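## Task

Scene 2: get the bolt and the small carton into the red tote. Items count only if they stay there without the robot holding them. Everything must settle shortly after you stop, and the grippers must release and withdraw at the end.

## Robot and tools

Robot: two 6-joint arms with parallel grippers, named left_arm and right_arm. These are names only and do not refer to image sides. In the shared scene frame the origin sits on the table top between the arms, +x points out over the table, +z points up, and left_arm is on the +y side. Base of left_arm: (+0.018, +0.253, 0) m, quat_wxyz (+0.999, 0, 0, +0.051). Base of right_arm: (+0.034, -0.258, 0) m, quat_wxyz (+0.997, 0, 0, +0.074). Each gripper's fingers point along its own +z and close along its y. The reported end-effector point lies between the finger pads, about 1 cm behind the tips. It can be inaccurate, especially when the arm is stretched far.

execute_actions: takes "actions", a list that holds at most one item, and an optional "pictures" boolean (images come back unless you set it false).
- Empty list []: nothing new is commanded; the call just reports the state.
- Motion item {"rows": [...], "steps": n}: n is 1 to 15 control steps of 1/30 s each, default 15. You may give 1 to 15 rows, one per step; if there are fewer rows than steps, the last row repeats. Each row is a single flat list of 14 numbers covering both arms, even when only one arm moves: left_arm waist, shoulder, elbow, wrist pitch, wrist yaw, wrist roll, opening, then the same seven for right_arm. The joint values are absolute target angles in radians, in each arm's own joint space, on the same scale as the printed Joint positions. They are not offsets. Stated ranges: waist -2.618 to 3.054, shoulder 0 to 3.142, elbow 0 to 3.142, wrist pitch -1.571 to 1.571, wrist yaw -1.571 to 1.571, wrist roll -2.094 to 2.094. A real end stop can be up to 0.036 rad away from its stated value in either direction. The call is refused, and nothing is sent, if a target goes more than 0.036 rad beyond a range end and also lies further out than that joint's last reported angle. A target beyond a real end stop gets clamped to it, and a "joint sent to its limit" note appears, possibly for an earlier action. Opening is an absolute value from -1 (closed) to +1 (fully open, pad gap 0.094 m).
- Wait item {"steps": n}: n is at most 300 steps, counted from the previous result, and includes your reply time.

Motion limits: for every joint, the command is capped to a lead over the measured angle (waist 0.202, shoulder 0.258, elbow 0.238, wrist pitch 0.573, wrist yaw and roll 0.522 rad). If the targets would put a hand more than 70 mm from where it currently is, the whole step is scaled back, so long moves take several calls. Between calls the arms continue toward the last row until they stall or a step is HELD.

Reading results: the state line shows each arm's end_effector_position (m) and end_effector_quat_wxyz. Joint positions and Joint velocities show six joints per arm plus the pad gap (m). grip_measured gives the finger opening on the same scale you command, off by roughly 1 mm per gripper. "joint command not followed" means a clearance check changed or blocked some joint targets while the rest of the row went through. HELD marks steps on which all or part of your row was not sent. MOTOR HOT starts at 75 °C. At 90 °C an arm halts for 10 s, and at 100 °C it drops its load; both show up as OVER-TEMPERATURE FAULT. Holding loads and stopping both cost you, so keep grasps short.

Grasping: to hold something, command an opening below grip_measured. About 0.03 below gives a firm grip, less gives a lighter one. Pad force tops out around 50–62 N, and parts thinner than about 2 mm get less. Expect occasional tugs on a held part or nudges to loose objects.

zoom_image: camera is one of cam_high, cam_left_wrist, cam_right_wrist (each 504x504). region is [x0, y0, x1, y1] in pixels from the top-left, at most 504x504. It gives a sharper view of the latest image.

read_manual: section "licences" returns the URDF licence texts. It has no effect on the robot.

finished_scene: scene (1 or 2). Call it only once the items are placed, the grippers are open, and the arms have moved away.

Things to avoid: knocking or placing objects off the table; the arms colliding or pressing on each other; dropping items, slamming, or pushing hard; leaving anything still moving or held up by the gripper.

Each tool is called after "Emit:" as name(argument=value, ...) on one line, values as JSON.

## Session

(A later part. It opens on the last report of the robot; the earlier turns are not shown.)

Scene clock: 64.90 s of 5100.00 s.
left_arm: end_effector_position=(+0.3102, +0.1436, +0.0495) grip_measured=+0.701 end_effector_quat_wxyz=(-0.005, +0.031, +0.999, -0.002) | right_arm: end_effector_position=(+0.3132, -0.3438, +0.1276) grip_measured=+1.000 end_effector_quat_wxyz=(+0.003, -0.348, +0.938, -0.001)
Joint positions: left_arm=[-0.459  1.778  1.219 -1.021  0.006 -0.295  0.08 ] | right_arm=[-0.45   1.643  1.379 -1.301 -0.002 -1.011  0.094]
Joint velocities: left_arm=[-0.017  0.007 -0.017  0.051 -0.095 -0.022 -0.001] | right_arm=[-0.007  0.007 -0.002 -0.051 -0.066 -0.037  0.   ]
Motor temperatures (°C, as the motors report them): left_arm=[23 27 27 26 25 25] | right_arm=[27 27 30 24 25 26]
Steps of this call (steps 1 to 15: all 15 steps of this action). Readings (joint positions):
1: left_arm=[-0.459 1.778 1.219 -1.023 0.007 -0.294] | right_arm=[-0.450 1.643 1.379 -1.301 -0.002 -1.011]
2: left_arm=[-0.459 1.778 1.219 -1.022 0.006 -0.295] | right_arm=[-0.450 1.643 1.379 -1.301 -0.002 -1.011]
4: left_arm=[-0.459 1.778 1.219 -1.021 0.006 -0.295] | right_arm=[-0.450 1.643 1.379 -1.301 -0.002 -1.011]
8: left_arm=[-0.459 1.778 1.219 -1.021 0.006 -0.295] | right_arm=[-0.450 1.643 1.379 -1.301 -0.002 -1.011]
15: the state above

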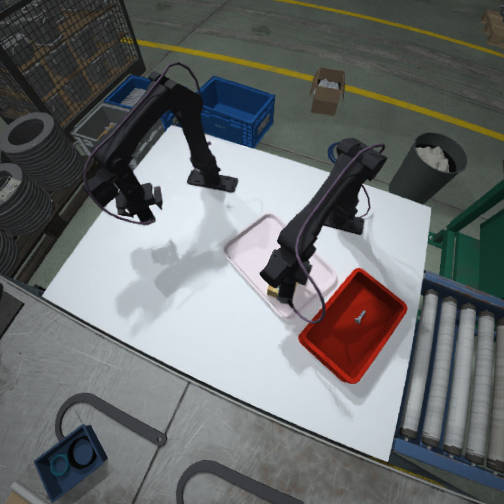

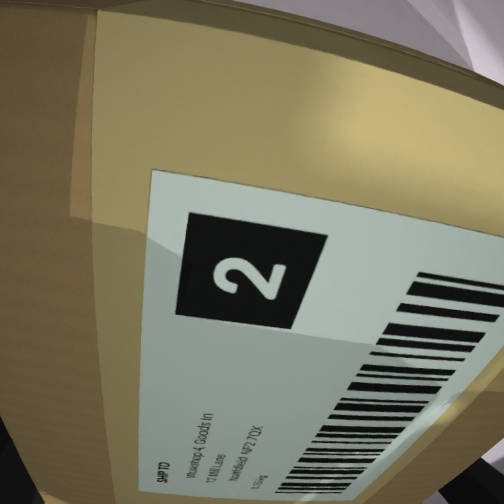

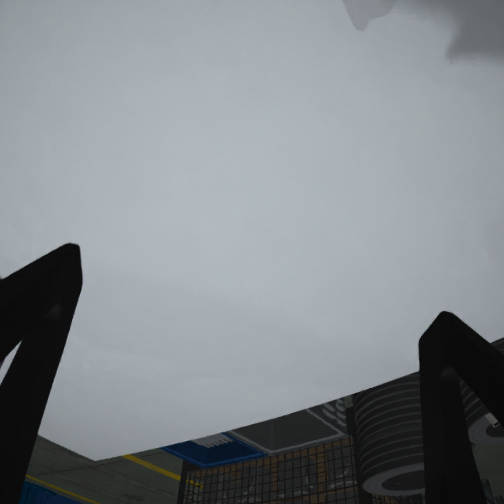

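Emit:
execute_actions(actions=[{"rows":[[-0.45,1.76,1.76,-1.52,0,-0.3,0.66,-0.45,1.643,1.379,-1.301,0,-1.011,1]]}], pictures=false)

Emit:
execute_actions(actions=[{"rows":[[-0.45,1.85,1.95,-1.5,0,0.2,0.66,-0.45,1.643,1.379,-1.301,0,-1.011,1]],"steps":10}], pictures=false)

Emit:
execute_actions(actions=[{"rows":[[0.155,2.03,2.11,-1.385,0,0.75,0.66,-0.45,1.643,1.379,-1.301,0,-1.011,1]]}], pictures=false)

Emit:
execute_actions(actions=[{"steps":10}])

Scene clock: 72.90 s of 5100.00 s.
left_arm: end_effector_position=(+0.3326, +0.1353, +0.1879) grip_measured=+0.701 end_effector_quat_wxyz=(+0.036, +0.031, +0.999, -0.016) | right_arm: end_effector_position=(+0.3132, -0.3438, +0.1276) grip_measured=+1.000 end_effector_quat_wxyz=(+0.003, -0.348, +0.938, -0.001)
Joint positions: left_arm=[-0.459  1.763  1.755 -1.483  0.006 -0.295  0.08 ] | right_arm=[-0.45   1.643  1.379 -1.301 -0.002 -1.011  0.094]
Joint velocities: left_arm=[ 0.007  0.027 -0.022 -0.095 -0.051 -0.022  0.   ] | right_arm=[-0.002 -0.012 -0.002  0.037 -0.095  0.051  0.   ]
Motor temperatures (°C, as the motors report them): left_arm=[23 27 27 26 25 25] | right_arm=[27 27 30 24 25 26]
Steps of this call (steps 1 to 15: the robot went on to your last target; steps 16 to 90: nothing new was sent; then 4.50 s passed at rest; steps 91 to 105: all 15 steps of this action). Readings (joint positions):
91: left_arm=[-0.459 1.787 1.255 -1.087 0.006 -0.295] | right_arm=[-0.450 1.643 1.379 -1.301 -0.002 -1.011]
92: left_arm=[-0.459 1.799 1.313 -1.180 0.006 -0.295] | right_arm=[-0.450 1.643 1.379 -1.301 -0.002 -1.011]
94: left_arm=[-0.459 1.801 1.442 -1.310 0.006 -0.295] | right_arm=[-0.450 1.643 1.379 -1.301 -0.002 -1.011]
98: left_arm=[-0.459 1.791 1.708 -1.406 0.006 -0.295] | right_arm=[-0.450 1.643 1.379 -1.301 -0.002 -1.011]
105: the state above

Scene clock: 73.23 s of 5100.00 s.
left_arm: end_effector_position=(+0.3639, +0.1239, +0.2023) grip_measured=+0.701 end_effector_quat_wxyz=(+0.070, +0.246, +0.967, -0.010) | right_arm: end_effector_position=(+0.3132, -0.3438, +0.1276) grip_measured=+1.000 end_effector_quat_wxyz=(+0.003, -0.348, +0.938, -0.001)
Joint positions: left_arm=[-0.459  1.852  1.919 -1.495  0.006  0.141  0.08 ] | right_arm=[-0.45   1.643  1.379 -1.301 -0.002 -1.011  0.094]
Joint velocities: left_arm=[-0.012 -0.002  0.007 -0.037  0.007  0.359 -0.   ] | right_arm=[-0.012  0.017  0.012 -0.037 -0.022  0.037  0.   ]
Motor temperatures (°C, as the motors report them): left_arm=[23 27 27 26 25 25] | right_arm=[27 27 30 24 25 26]
Steps of this call (steps 1 to 10: all 10 steps of this action). Readings (joint positions):
1: left_arm=[-0.459 1.782 1.788 -1.511 0.006 -0.215] | right_arm=[-0.450 1.643 1.379 -1.301 -0.002 -1.011]
2: left_arm=[-0.459 1.809 1.839 -1.526 0.006 -0.132] | right_arm=[-0.450 1.643 1.379 -1.301 -0.002 -1.011]
4: left_arm=[-0.459 1.843 1.903 -1.505 0.006 -0.013] | right_arm=[-0.450 1.643 1.379 -1.301 -0.002 -1.011]
8: left_arm=[-0.459 1.852 1.919 -1.495 0.006 0.110] | right_arm=[-0.450 1.643 1.379 -1.301 -0.002 -1.011]
10: the state above

Scene clock: 73.73 s of 5100.00 s.
left_arm: end_effector_position=(+0.4341, +0.3826, +0.1675) grip_measured=+0.701 end_effector_quat_wxyz=(+0.077, +0.200, +0.976, +0.049) | right_arm: end_effector_position=(+0.3132, -0.3438, +0.1276) grip_measured=+1.000 end_effector_quat_wxyz=(+0.003, -0.348, +0.938, -0.001)
Joint positions: left_arm=[ 0.194  2.068  2.073 -1.394 -0.013  0.701  0.08 ] | right_arm=[-0.45   1.643  1.379 -1.301 -0.002 -1.011  0.094]
Joint velocities: left_arm=[ 0.525 -0.012  0.066 -0.007 -0.242  0.315 -0.   ] | right_arm=[-0.012 -0.007  0.007  0.037  0.022 -0.037  0.   ]
Motor temperatures (°C, as the motors report them): left_arm=[23 27 27 26 25 25] | right_arm=[27 27 30 24 25 26]
Steps of this call (steps 1 to 15: all 15 steps of this action). Readings (joint positions):
1: left_arm=[-0.445 1.872 1.944 -1.507 0.013 0.204] | right_arm=[-0.450 1.643 1.379 -1.301 -0.002 -1.011]
2: left_arm=[-0.420 1.901 1.985 -1.506 0.020 0.277] | right_arm=[-0.450 1.643 1.379 -1.301 -0.002 -1.011]
4: left_arm=[-0.341 1.961 2.041 -1.468 0.023 0.405] | right_arm=[-0.450 1.643 1.379 -1.301 -0.002 -1.011]
8: left_arm=[-0.137 2.042 2.064 -1.412 0.020 0.576] | right_arm=[-0.450 1.643 1.379 -1.301 -0.002 -1.011]
15: the state above

Scene clock: 74.07 s of 5100.00 s.
left_arm: end_effector_position=(+0.4399, +0.3655, +0.1689) grip_measured=+0.701 end_effector_quat_wxyz=(+0.080, +0.239, +0.967, +0.048) | right_arm: end_effector_position=(+0.3132, -0.3438, +0.1276) grip_measured=+1.000 end_effector_quat_wxyz=(+0.003, -0.348, +0.938, -0.001)
Joint positions: left_arm=[ 0.154  2.068  2.078 -1.394 -0.008  0.741  0.08 ] | right_arm=[-0.45   1.643  1.379 -1.301 -0.002 -1.011  0.094]
Joint velocities: left_arm=[-0.007  0.007 -0.012 -0.022 -0.007  0.037 -0.001] | right_arm=[-0.007 -0.002  0.027 -0.051 -0.007 -0.051  0.   ]
Motor temperatures (°C, as the motors report them): left_arm=[23 27 27 26 25 25] | right_arm=[27 27 30 24 25 26]
Steps of this call (steps 1 to 10: the robot went on to your last target). Readings (joint positions):
1: left_arm=[0.205 2.068 2.076 -1.394 -0.018 0.709] | right_arm=[-0.450 1.643 1.379 -1.301 -0.002 -1.011]
2: left_arm=[0.206 2.068 2.077 -1.394 -0.021 0.715] | right_arm=[-0.450 1.643 1.379 -1.301 -0.002 -1.011]
4: left_arm=[0.191 2.068 2.078 -1.394 -0.021 0.726] | right_arm=[-0.450 1.643 1.379 -1.301 -0.002 -1.011]
8: left_arm=[0.158 2.068 2.078 -1.394 -0.012 0.738] | right_arm=[-0.450 1.643 1.379 -1.301 -0.002 -1.011]
10: the state above

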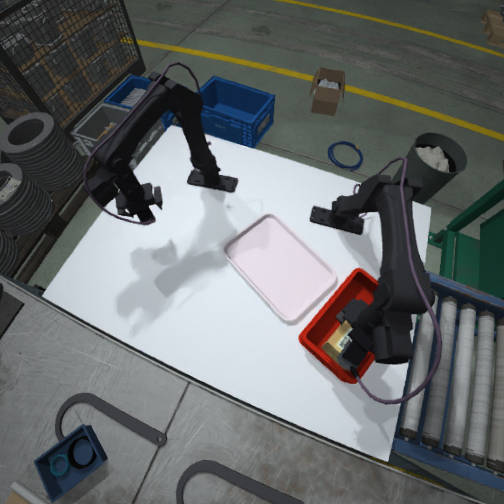

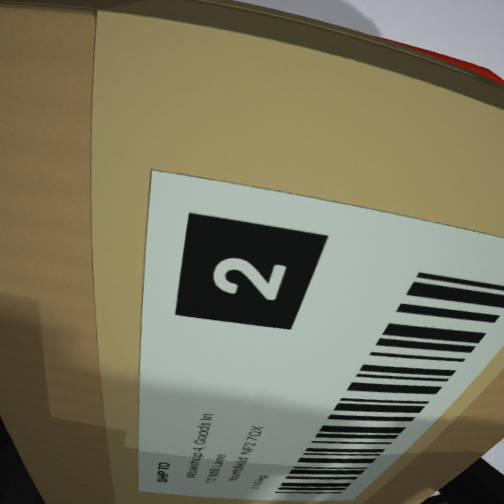

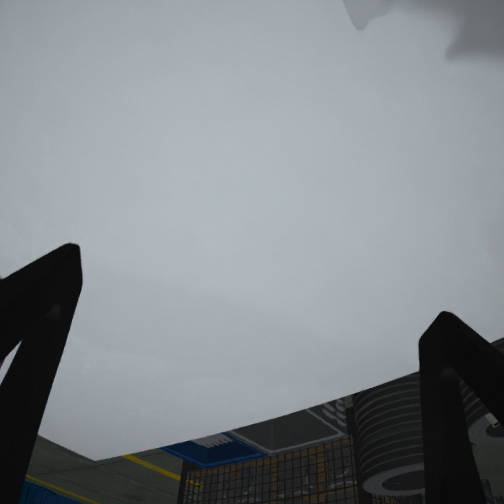

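Emit:
execute_actions(actions=[{"rows":[[0.17,2.18,2.01,-1.36,0,0.77,0.66,-0.45,1.643,1.379,-1.301,0,-1.011,1]]}])

Emit:
zoom_image(camera="cam_high", region=[280,250,440,410])

Scene clock: 79.17 s of 5100.00 s.
left_arm: end_effector_position=(+0.4309, +0.3685, +0.0934) grip_measured=+0.692 end_effector_quat_wxyz=(-0.001, +0.245, +0.969, +0.004) | right_arm: end_effector_position=(+0.3132, -0.3438, +0.1276) grip_measured=+1.000 end_effector_quat_wxyz=(+0.003, -0.348, +0.938, -0.001)
Joint positions: left_arm=[ 0.166  2.203  2.004 -1.369 -0.009  0.763  0.079] | right_arm=[-0.45   1.643  1.379 -1.301 -0.002 -1.011  0.094]
Joint velocities: left_arm=[-0.012 -0.012  0.012 -0.022  0.037  0.007 -0.001] | right_arm=[-0.002 -0.012 -0.007 -0.022  0.007 -0.081  0.   ]
Motor temperatures (°C, as the motors report them): left_arm=[23 28 27 26 25 25] | right_arm=[27 28 30 24 25 26]
Steps of this call (steps 1 to 30: the robot went on to your last target; steps 31 to 90: nothing new was sent; then 1.60 s passed at rest; steps 91 to 105: all 15 steps of this action). Readings (joint positions):
91: left_arm=[0.154 2.076 2.072 -1.391 -0.008 0.749] | right_arm=[-0.450 1.643 1.379 -1.301 -0.002 -1.011]
92: left_arm=[0.155 2.088 2.065 -1.386 -0.008 0.752] | right_arm=[-0.450 1.643 1.379 -1.301 -0.002 -1.011]
94: left_arm=[0.157 2.131 2.042 -1.379 -0.008 0.756] | right_arm=[-0.450 1.643 1.379 -1.301 -0.002 -1.011]
98: left_arm=[0.164 2.203 2.005 -1.370 -0.010 0.759] | right_arm=[-0.450 1.643 1.379 -1.301 -0.002 -1.011]
105: the state above

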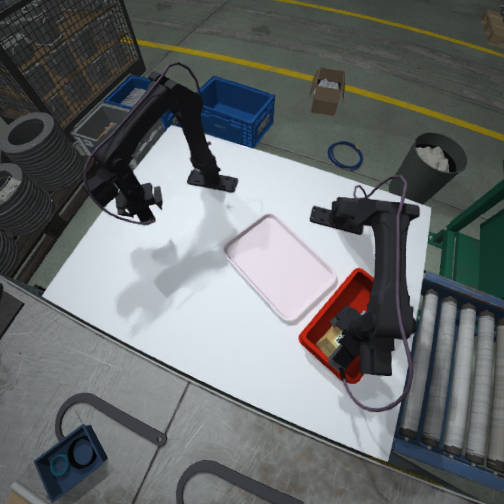

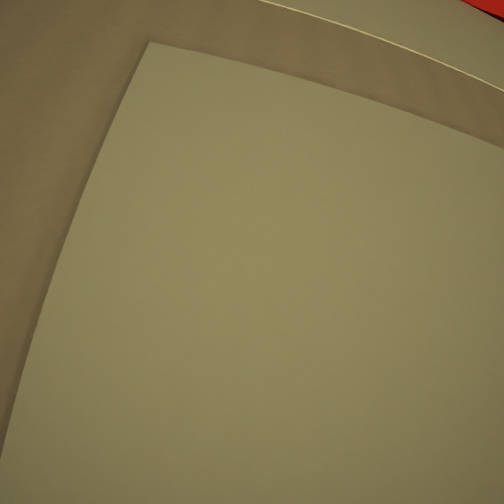

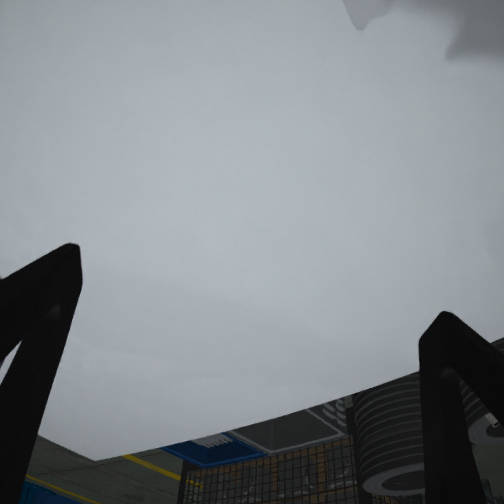

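Region (280, 250, 440, 410) of cam_high's 504x504 image, scaled by 3.150, with more detail than that image has.

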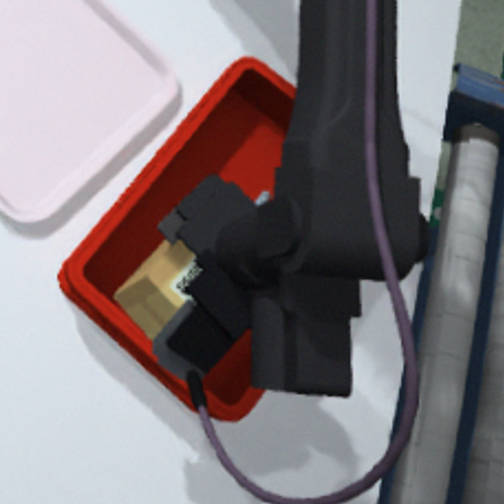

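Emit:
execute_actions(actions=[{"rows":[[0.245,2.06,1.84,-1.33,0,0.84,0.66,-0.45,1.643,1.379,-1.301,0,-1.011,1]]}])

Emit:
zoom_image(camera="cam_high", region=[280,250,440,410])

Scene clock: 85.40 s of 5100.00 s.
left_arm: end_effector_position=(+0.3897, +0.3921, +0.0955) grip_measured=+0.692 end_effector_quat_wxyz=(-0.014, +0.237, +0.971, -0.006) | right_arm: end_effector_position=(+0.3132, -0.3438, +0.1276) grip_measured=+1.000 end_effector_quat_wxyz=(+0.003, -0.348, +0.938, -0.001)
Joint positions: left_arm=[ 0.252  2.094  1.84  -1.346 -0.006  0.832  0.079] | right_arm=[-0.45   1.643  1.379 -1.301 -0.002 -1.011  0.094]
Joint velocities: left_arm=[ 0.002 -0.002  0.007 -0.007 -0.037  0.051 -0.   ] | right_arm=[ 0.002 -0.012 -0.007 -0.022 -0.007 -0.007  0.   ]
Motor temperatures (°C, as the motors report them): left_arm=[23 29 27 26 25 25] | right_arm=[27 28 30 24 25 26]
Steps of this call (steps 1 to 15: the robot went on to your last target; steps 16 to 90: nothing new was sent; then 2.73 s passed at rest; steps 91 to 105: all 15 steps of this action). Readings (joint positions):
91: left_arm=[0.171 2.182 1.965 -1.342 -0.006 0.776] | right_arm=[-0.450 1.643 1.379 -1.301 -0.002 -1.011]
92: left_arm=[0.181 2.152 1.913 -1.327 -0.002 0.787] | right_arm=[-0.450 1.643 1.379 -1.301 -0.002 -1.011]
94: left_arm=[0.212 2.113 1.853 -1.343 -0.002 0.805] | right_arm=[-0.450 1.643 1.379 -1.301 -0.002 -1.011]
98: left_arm=[0.252 2.094 1.840 -1.347 -0.006 0.822] | right_arm=[-0.450 1.643 1.379 -1.301 -0.002 -1.011]
105: the state above

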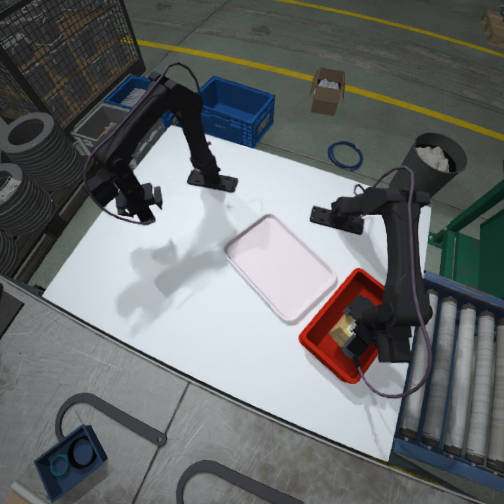

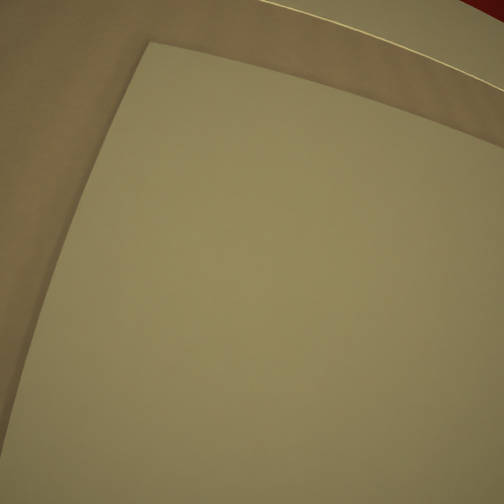

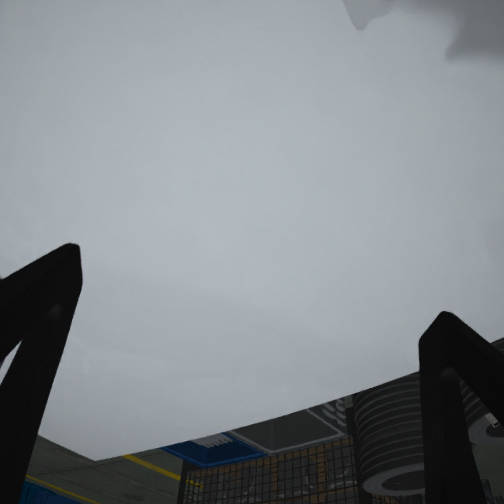

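Region (280, 250, 440, 410) of cam_high's 504x504 image, scaled by 3.150, with more detail than that image has.

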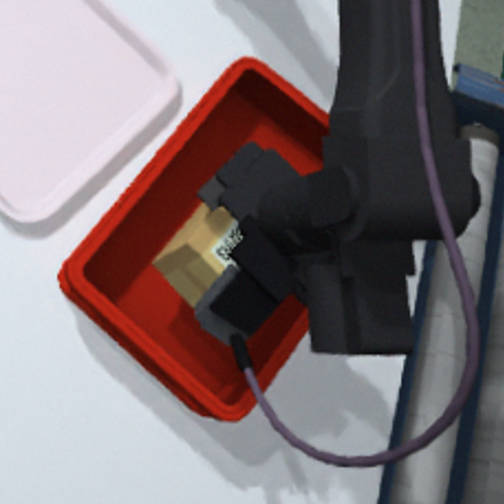

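Emit:
execute_actions(actions=[{"rows":[[0.22,2.115,1.79,-1.23,0,0.82,0.66,-0.45,1.643,1.379,-1.301,0,-1.011,1]]}], pictures=false)

Emit:
execute_actions(actions=[{"rows":[[0.22,2.115,1.79,-1.23,0,0.82,0.95,-0.45,1.643,1.379,-1.301,0,-1.011,1]],"steps":10}], pictures=false)

Emit:
execute_actions(actions=[{"rows":[[0.22,1.9,1.97,-1.45,0,0.82,0.95,-0.45,1.643,1.379,-1.301,0,-1.011,1]]}], pictures=false)

Emit:
execute_actions(actions=[{"rows":[[-0.5,1.6,1.7,-1.45,0,0.82,0.95,-0.45,1.643,1.379,-1.301,0,-1.011,1]]}])

Emit:
zoom_image(camera="cam_high", region=[280,250,440,410])

Scene clock: 94.07 s of 5100.00 s.
left_arm: end_effector_position=(+0.3996, +0.3845, +0.0706) grip_measured=+0.692 end_effector_quat_wxyz=(-0.014, +0.246, +0.969, -0.003) | right_arm: end_effector_position=(+0.3132, -0.3438, +0.1276) grip_measured=+1.000 end_effector_quat_wxyz=(+0.003, -0.348, +0.938, -0.001)
Joint positions: left_arm=[ 0.224  2.126  1.79  -1.262 -0.009  0.823  0.079] | right_arm=[-0.45   1.643  1.379 -1.301 -0.002 -1.011  0.094]
Joint velocities: left_arm=[ 0.007 -0.017  0.002 -0.007  0.037 -0.007  0.001] | right_arm=[-0.002  0.012  0.002 -0.066 -0.037  0.066  0.   ]
Motor temperatures (°C, as the motors report them): left_arm=[23 30 27 25 25 25] | right_arm=[27 28 30 24 25 26]
Steps of this call (steps 1 to 15: the robot went on to your last target; steps 16 to 90: nothing new was sent; then 5.17 s passed at rest; steps 91 to 105: all 15 steps of this action). Readings (joint positions):
91: left_arm=[0.250 2.095 1.831 -1.333 -0.007 0.832] | right_arm=[-0.450 1.643 1.379 -1.301 -0.002 -1.011]
92: left_arm=[0.247 2.095 1.821 -1.315 -0.007 0.831] | right_arm=[-0.450 1.643 1.379 -1.301 -0.002 -1.011]
94: left_arm=[0.237 2.107 1.803 -1.288 -0.007 0.829] | right_arm=[-0.450 1.643 1.379 -1.301 -0.002 -1.011]
98: left_arm=[0.225 2.126 1.790 -1.268 -0.009 0.825] | right_arm=[-0.450 1.643 1.379 -1.301 -0.002 -1.011]
105: the state above

Scene clock: 94.40 s of 5100.00 s.
left_arm: end_effector_position=(+0.4029, +0.3855, +0.0706) grip_measured=+0.947 end_effector_quat_wxyz=(-0.008, +0.246, +0.969, -0.000) | right_arm: end_effector_position=(+0.3132, -0.3438, +0.1276) grip_measured=+1.000 end_effector_quat_wxyz=(+0.003, -0.348, +0.938, -0.001)
Joint positions: left_arm=[ 0.224  2.126  1.79  -1.248 -0.008  0.823  0.091] | right_arm=[-0.45   1.643  1.379 -1.301 -0.002 -1.011  0.094]
Joint velocities: left_arm=[-0.007 -0.017 -0.007 -0.051 -0.022 -0.022 -0.   ] | right_arm=[-0.007 -0.007 -0.007  0.007  0.007 -0.11   0.   ]
Motor temperatures (°C, as the motors report them): left_arm=[23 30 27 25 25 25] | right_arm=[27 28 30 24 25 26]
Steps of this call (steps 1 to 10: all 10 steps of this action). Readings (joint positions):
1: left_arm=[0.224 2.126 1.790 -1.261 -0.009 0.823] | right_arm=[-0.450 1.643 1.379 -1.301 -0.002 -1.011]
2: left_arm=[0.224 2.126 1.790 -1.258 -0.009 0.823] | right_arm=[-0.450 1.643 1.379 -1.301 -0.002 -1.011]
4: left_arm=[0.224 2.126 1.790 -1.254 -0.009 0.823] | right_arm=[-0.450 1.643 1.379 -1.301 -0.002 -1.011]
8: left_arm=[0.224 2.126 1.790 -1.250 -0.008 0.823] | right_arm=[-0.450 1.643 1.379 -1.301 -0.002 -1.011]
10: the state above

Scene clock: 94.90 s of 5100.00 s.
left_arm: end_effector_position=(+0.3944, +0.3826, +0.2056) grip_measured=+0.947 end_effector_quat_wxyz=(+0.092, +0.244, +0.963, +0.064) | right_arm: end_effector_position=(+0.3132, -0.3438, +0.1276) grip_measured=+1.000 end_effector_quat_wxyz=(+0.003, -0.348, +0.938, -0.001)
Joint positions: left_arm=[ 0.224  1.89   1.967 -1.423 -0.008  0.823  0.091] | right_arm=[-0.45   1.643  1.379 -1.301 -0.002 -1.011  0.094]
Joint velocities: left_arm=[ 0.017  0.125 -0.017 -0.154 -0.051  0.022 -0.   ] | right_arm=[-0.012 -0.002  0.002  0.066  0.037 -0.037  0.   ]
Motor temperatures (°C, as the motors report them): left_arm=[23 30 27 25 25 25] | right_arm=[27 28 30 24 25 26]
Steps of this call (steps 1 to 15: all 15 steps of this action). Readings (joint positions):
1: left_arm=[0.224 2.121 1.798 -1.261 -0.008 0.823] | right_arm=[-0.450 1.643 1.379 -1.301 -0.002 -1.011]
2: left_arm=[0.224 2.112 1.810 -1.281 -0.008 0.823] | right_arm=[-0.450 1.643 1.379 -1.301 -0.002 -1.011]
4: left_arm=[0.224 2.073 1.843 -1.315 -0.008 0.823] | right_arm=[-0.450 1.643 1.379 -1.301 -0.002 -1.011]
8: left_arm=[0.224 1.959 1.926 -1.372 -0.008 0.823] | right_arm=[-0.450 1.643 1.379 -1.301 -0.002 -1.011]
15: the state above

Scene clock: 95.40 s of 5100.00 s.
left_arm: end_effector_position=(+0.3155, +0.1174, +0.2208) grip_measured=+0.948 end_effector_quat_wxyz=(+0.110, +0.580, +0.807, +0.016) | right_arm: end_effector_position=(+0.3132, -0.3438, +0.1276) grip_measured=+1.000 end_effector_quat_wxyz=(+0.003, -0.348, +0.938, -0.001)
Joint positions: left_arm=[-0.526  1.62   1.706 -1.435  0.012  0.821  0.091] | right_arm=[-0.45   1.643  1.379 -1.301 -0.002 -1.011  0.094]
Joint velocities: left_arm=[ 0.017  0.002 -0.002  0.007 -0.037  0.022 -0.   ] | right_arm=[-0.002  0.012  0.002  0.022 -0.066  0.037  0.   ]
Motor temperatures (°C, as the motors report them): left_arm=[23 30 27 25 25 25] | right_arm=[27 28 30 24 25 26]
Steps of this call (steps 1 to 15: all 15 steps of this action). Readings (joint positions):
1: left_arm=[0.212 1.868 1.927 -1.401 -0.015 0.822] | right_arm=[-0.450 1.643 1.379 -1.301 -0.002 -1.011]
2: left_arm=[0.187 1.831 1.863 -1.392 -0.019 0.821] | right_arm=[-0.450 1.643 1.379 -1.301 -0.002 -1.011]
4: left_arm=[0.099 1.751 1.763 -1.412 -0.020 0.821] | right_arm=[-0.450 1.643 1.379 -1.301 -0.002 -1.011]
8: left_arm=[-0.171 1.642 1.710 -1.431 -0.016 0.821] | right_arm=[-0.450 1.643 1.379 -1.301 -0.002 -1.011]
15: the state above

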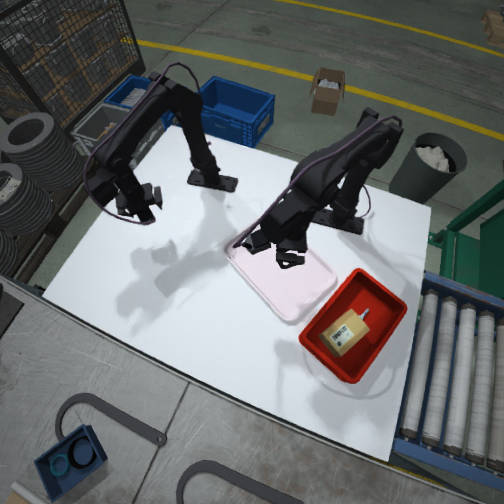

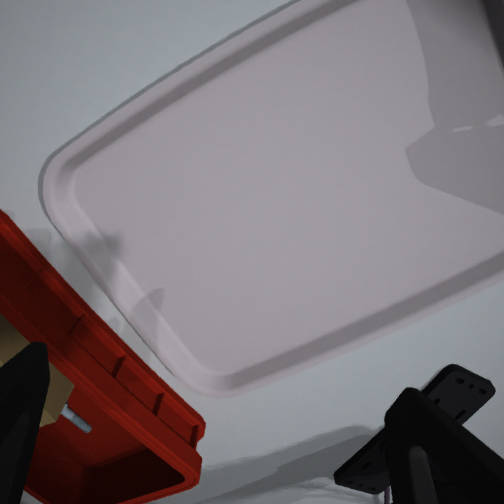

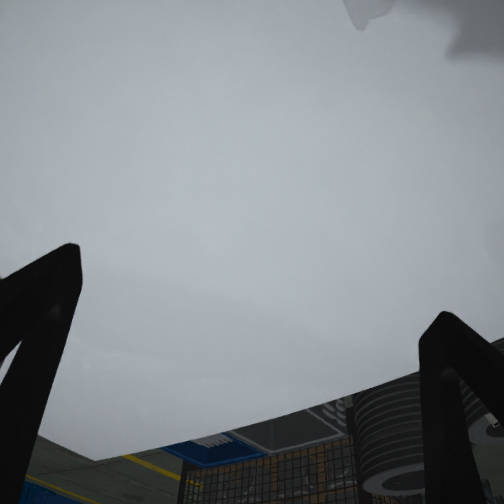

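Region (280, 250, 440, 410) of cam_high's 504x504 image, scaled by 3.150, with more detail than that image has.

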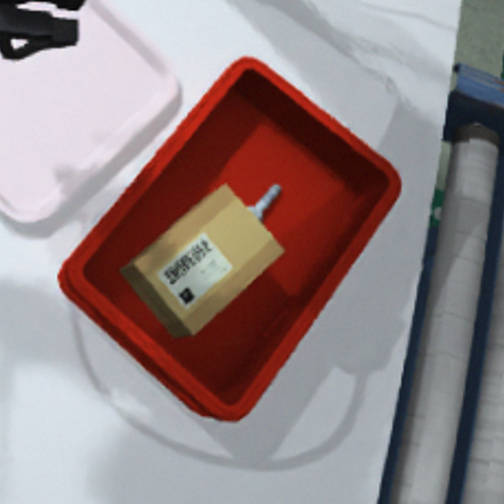

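Emit:
finished_scene(scene=2)

The scene is finished: the task was done.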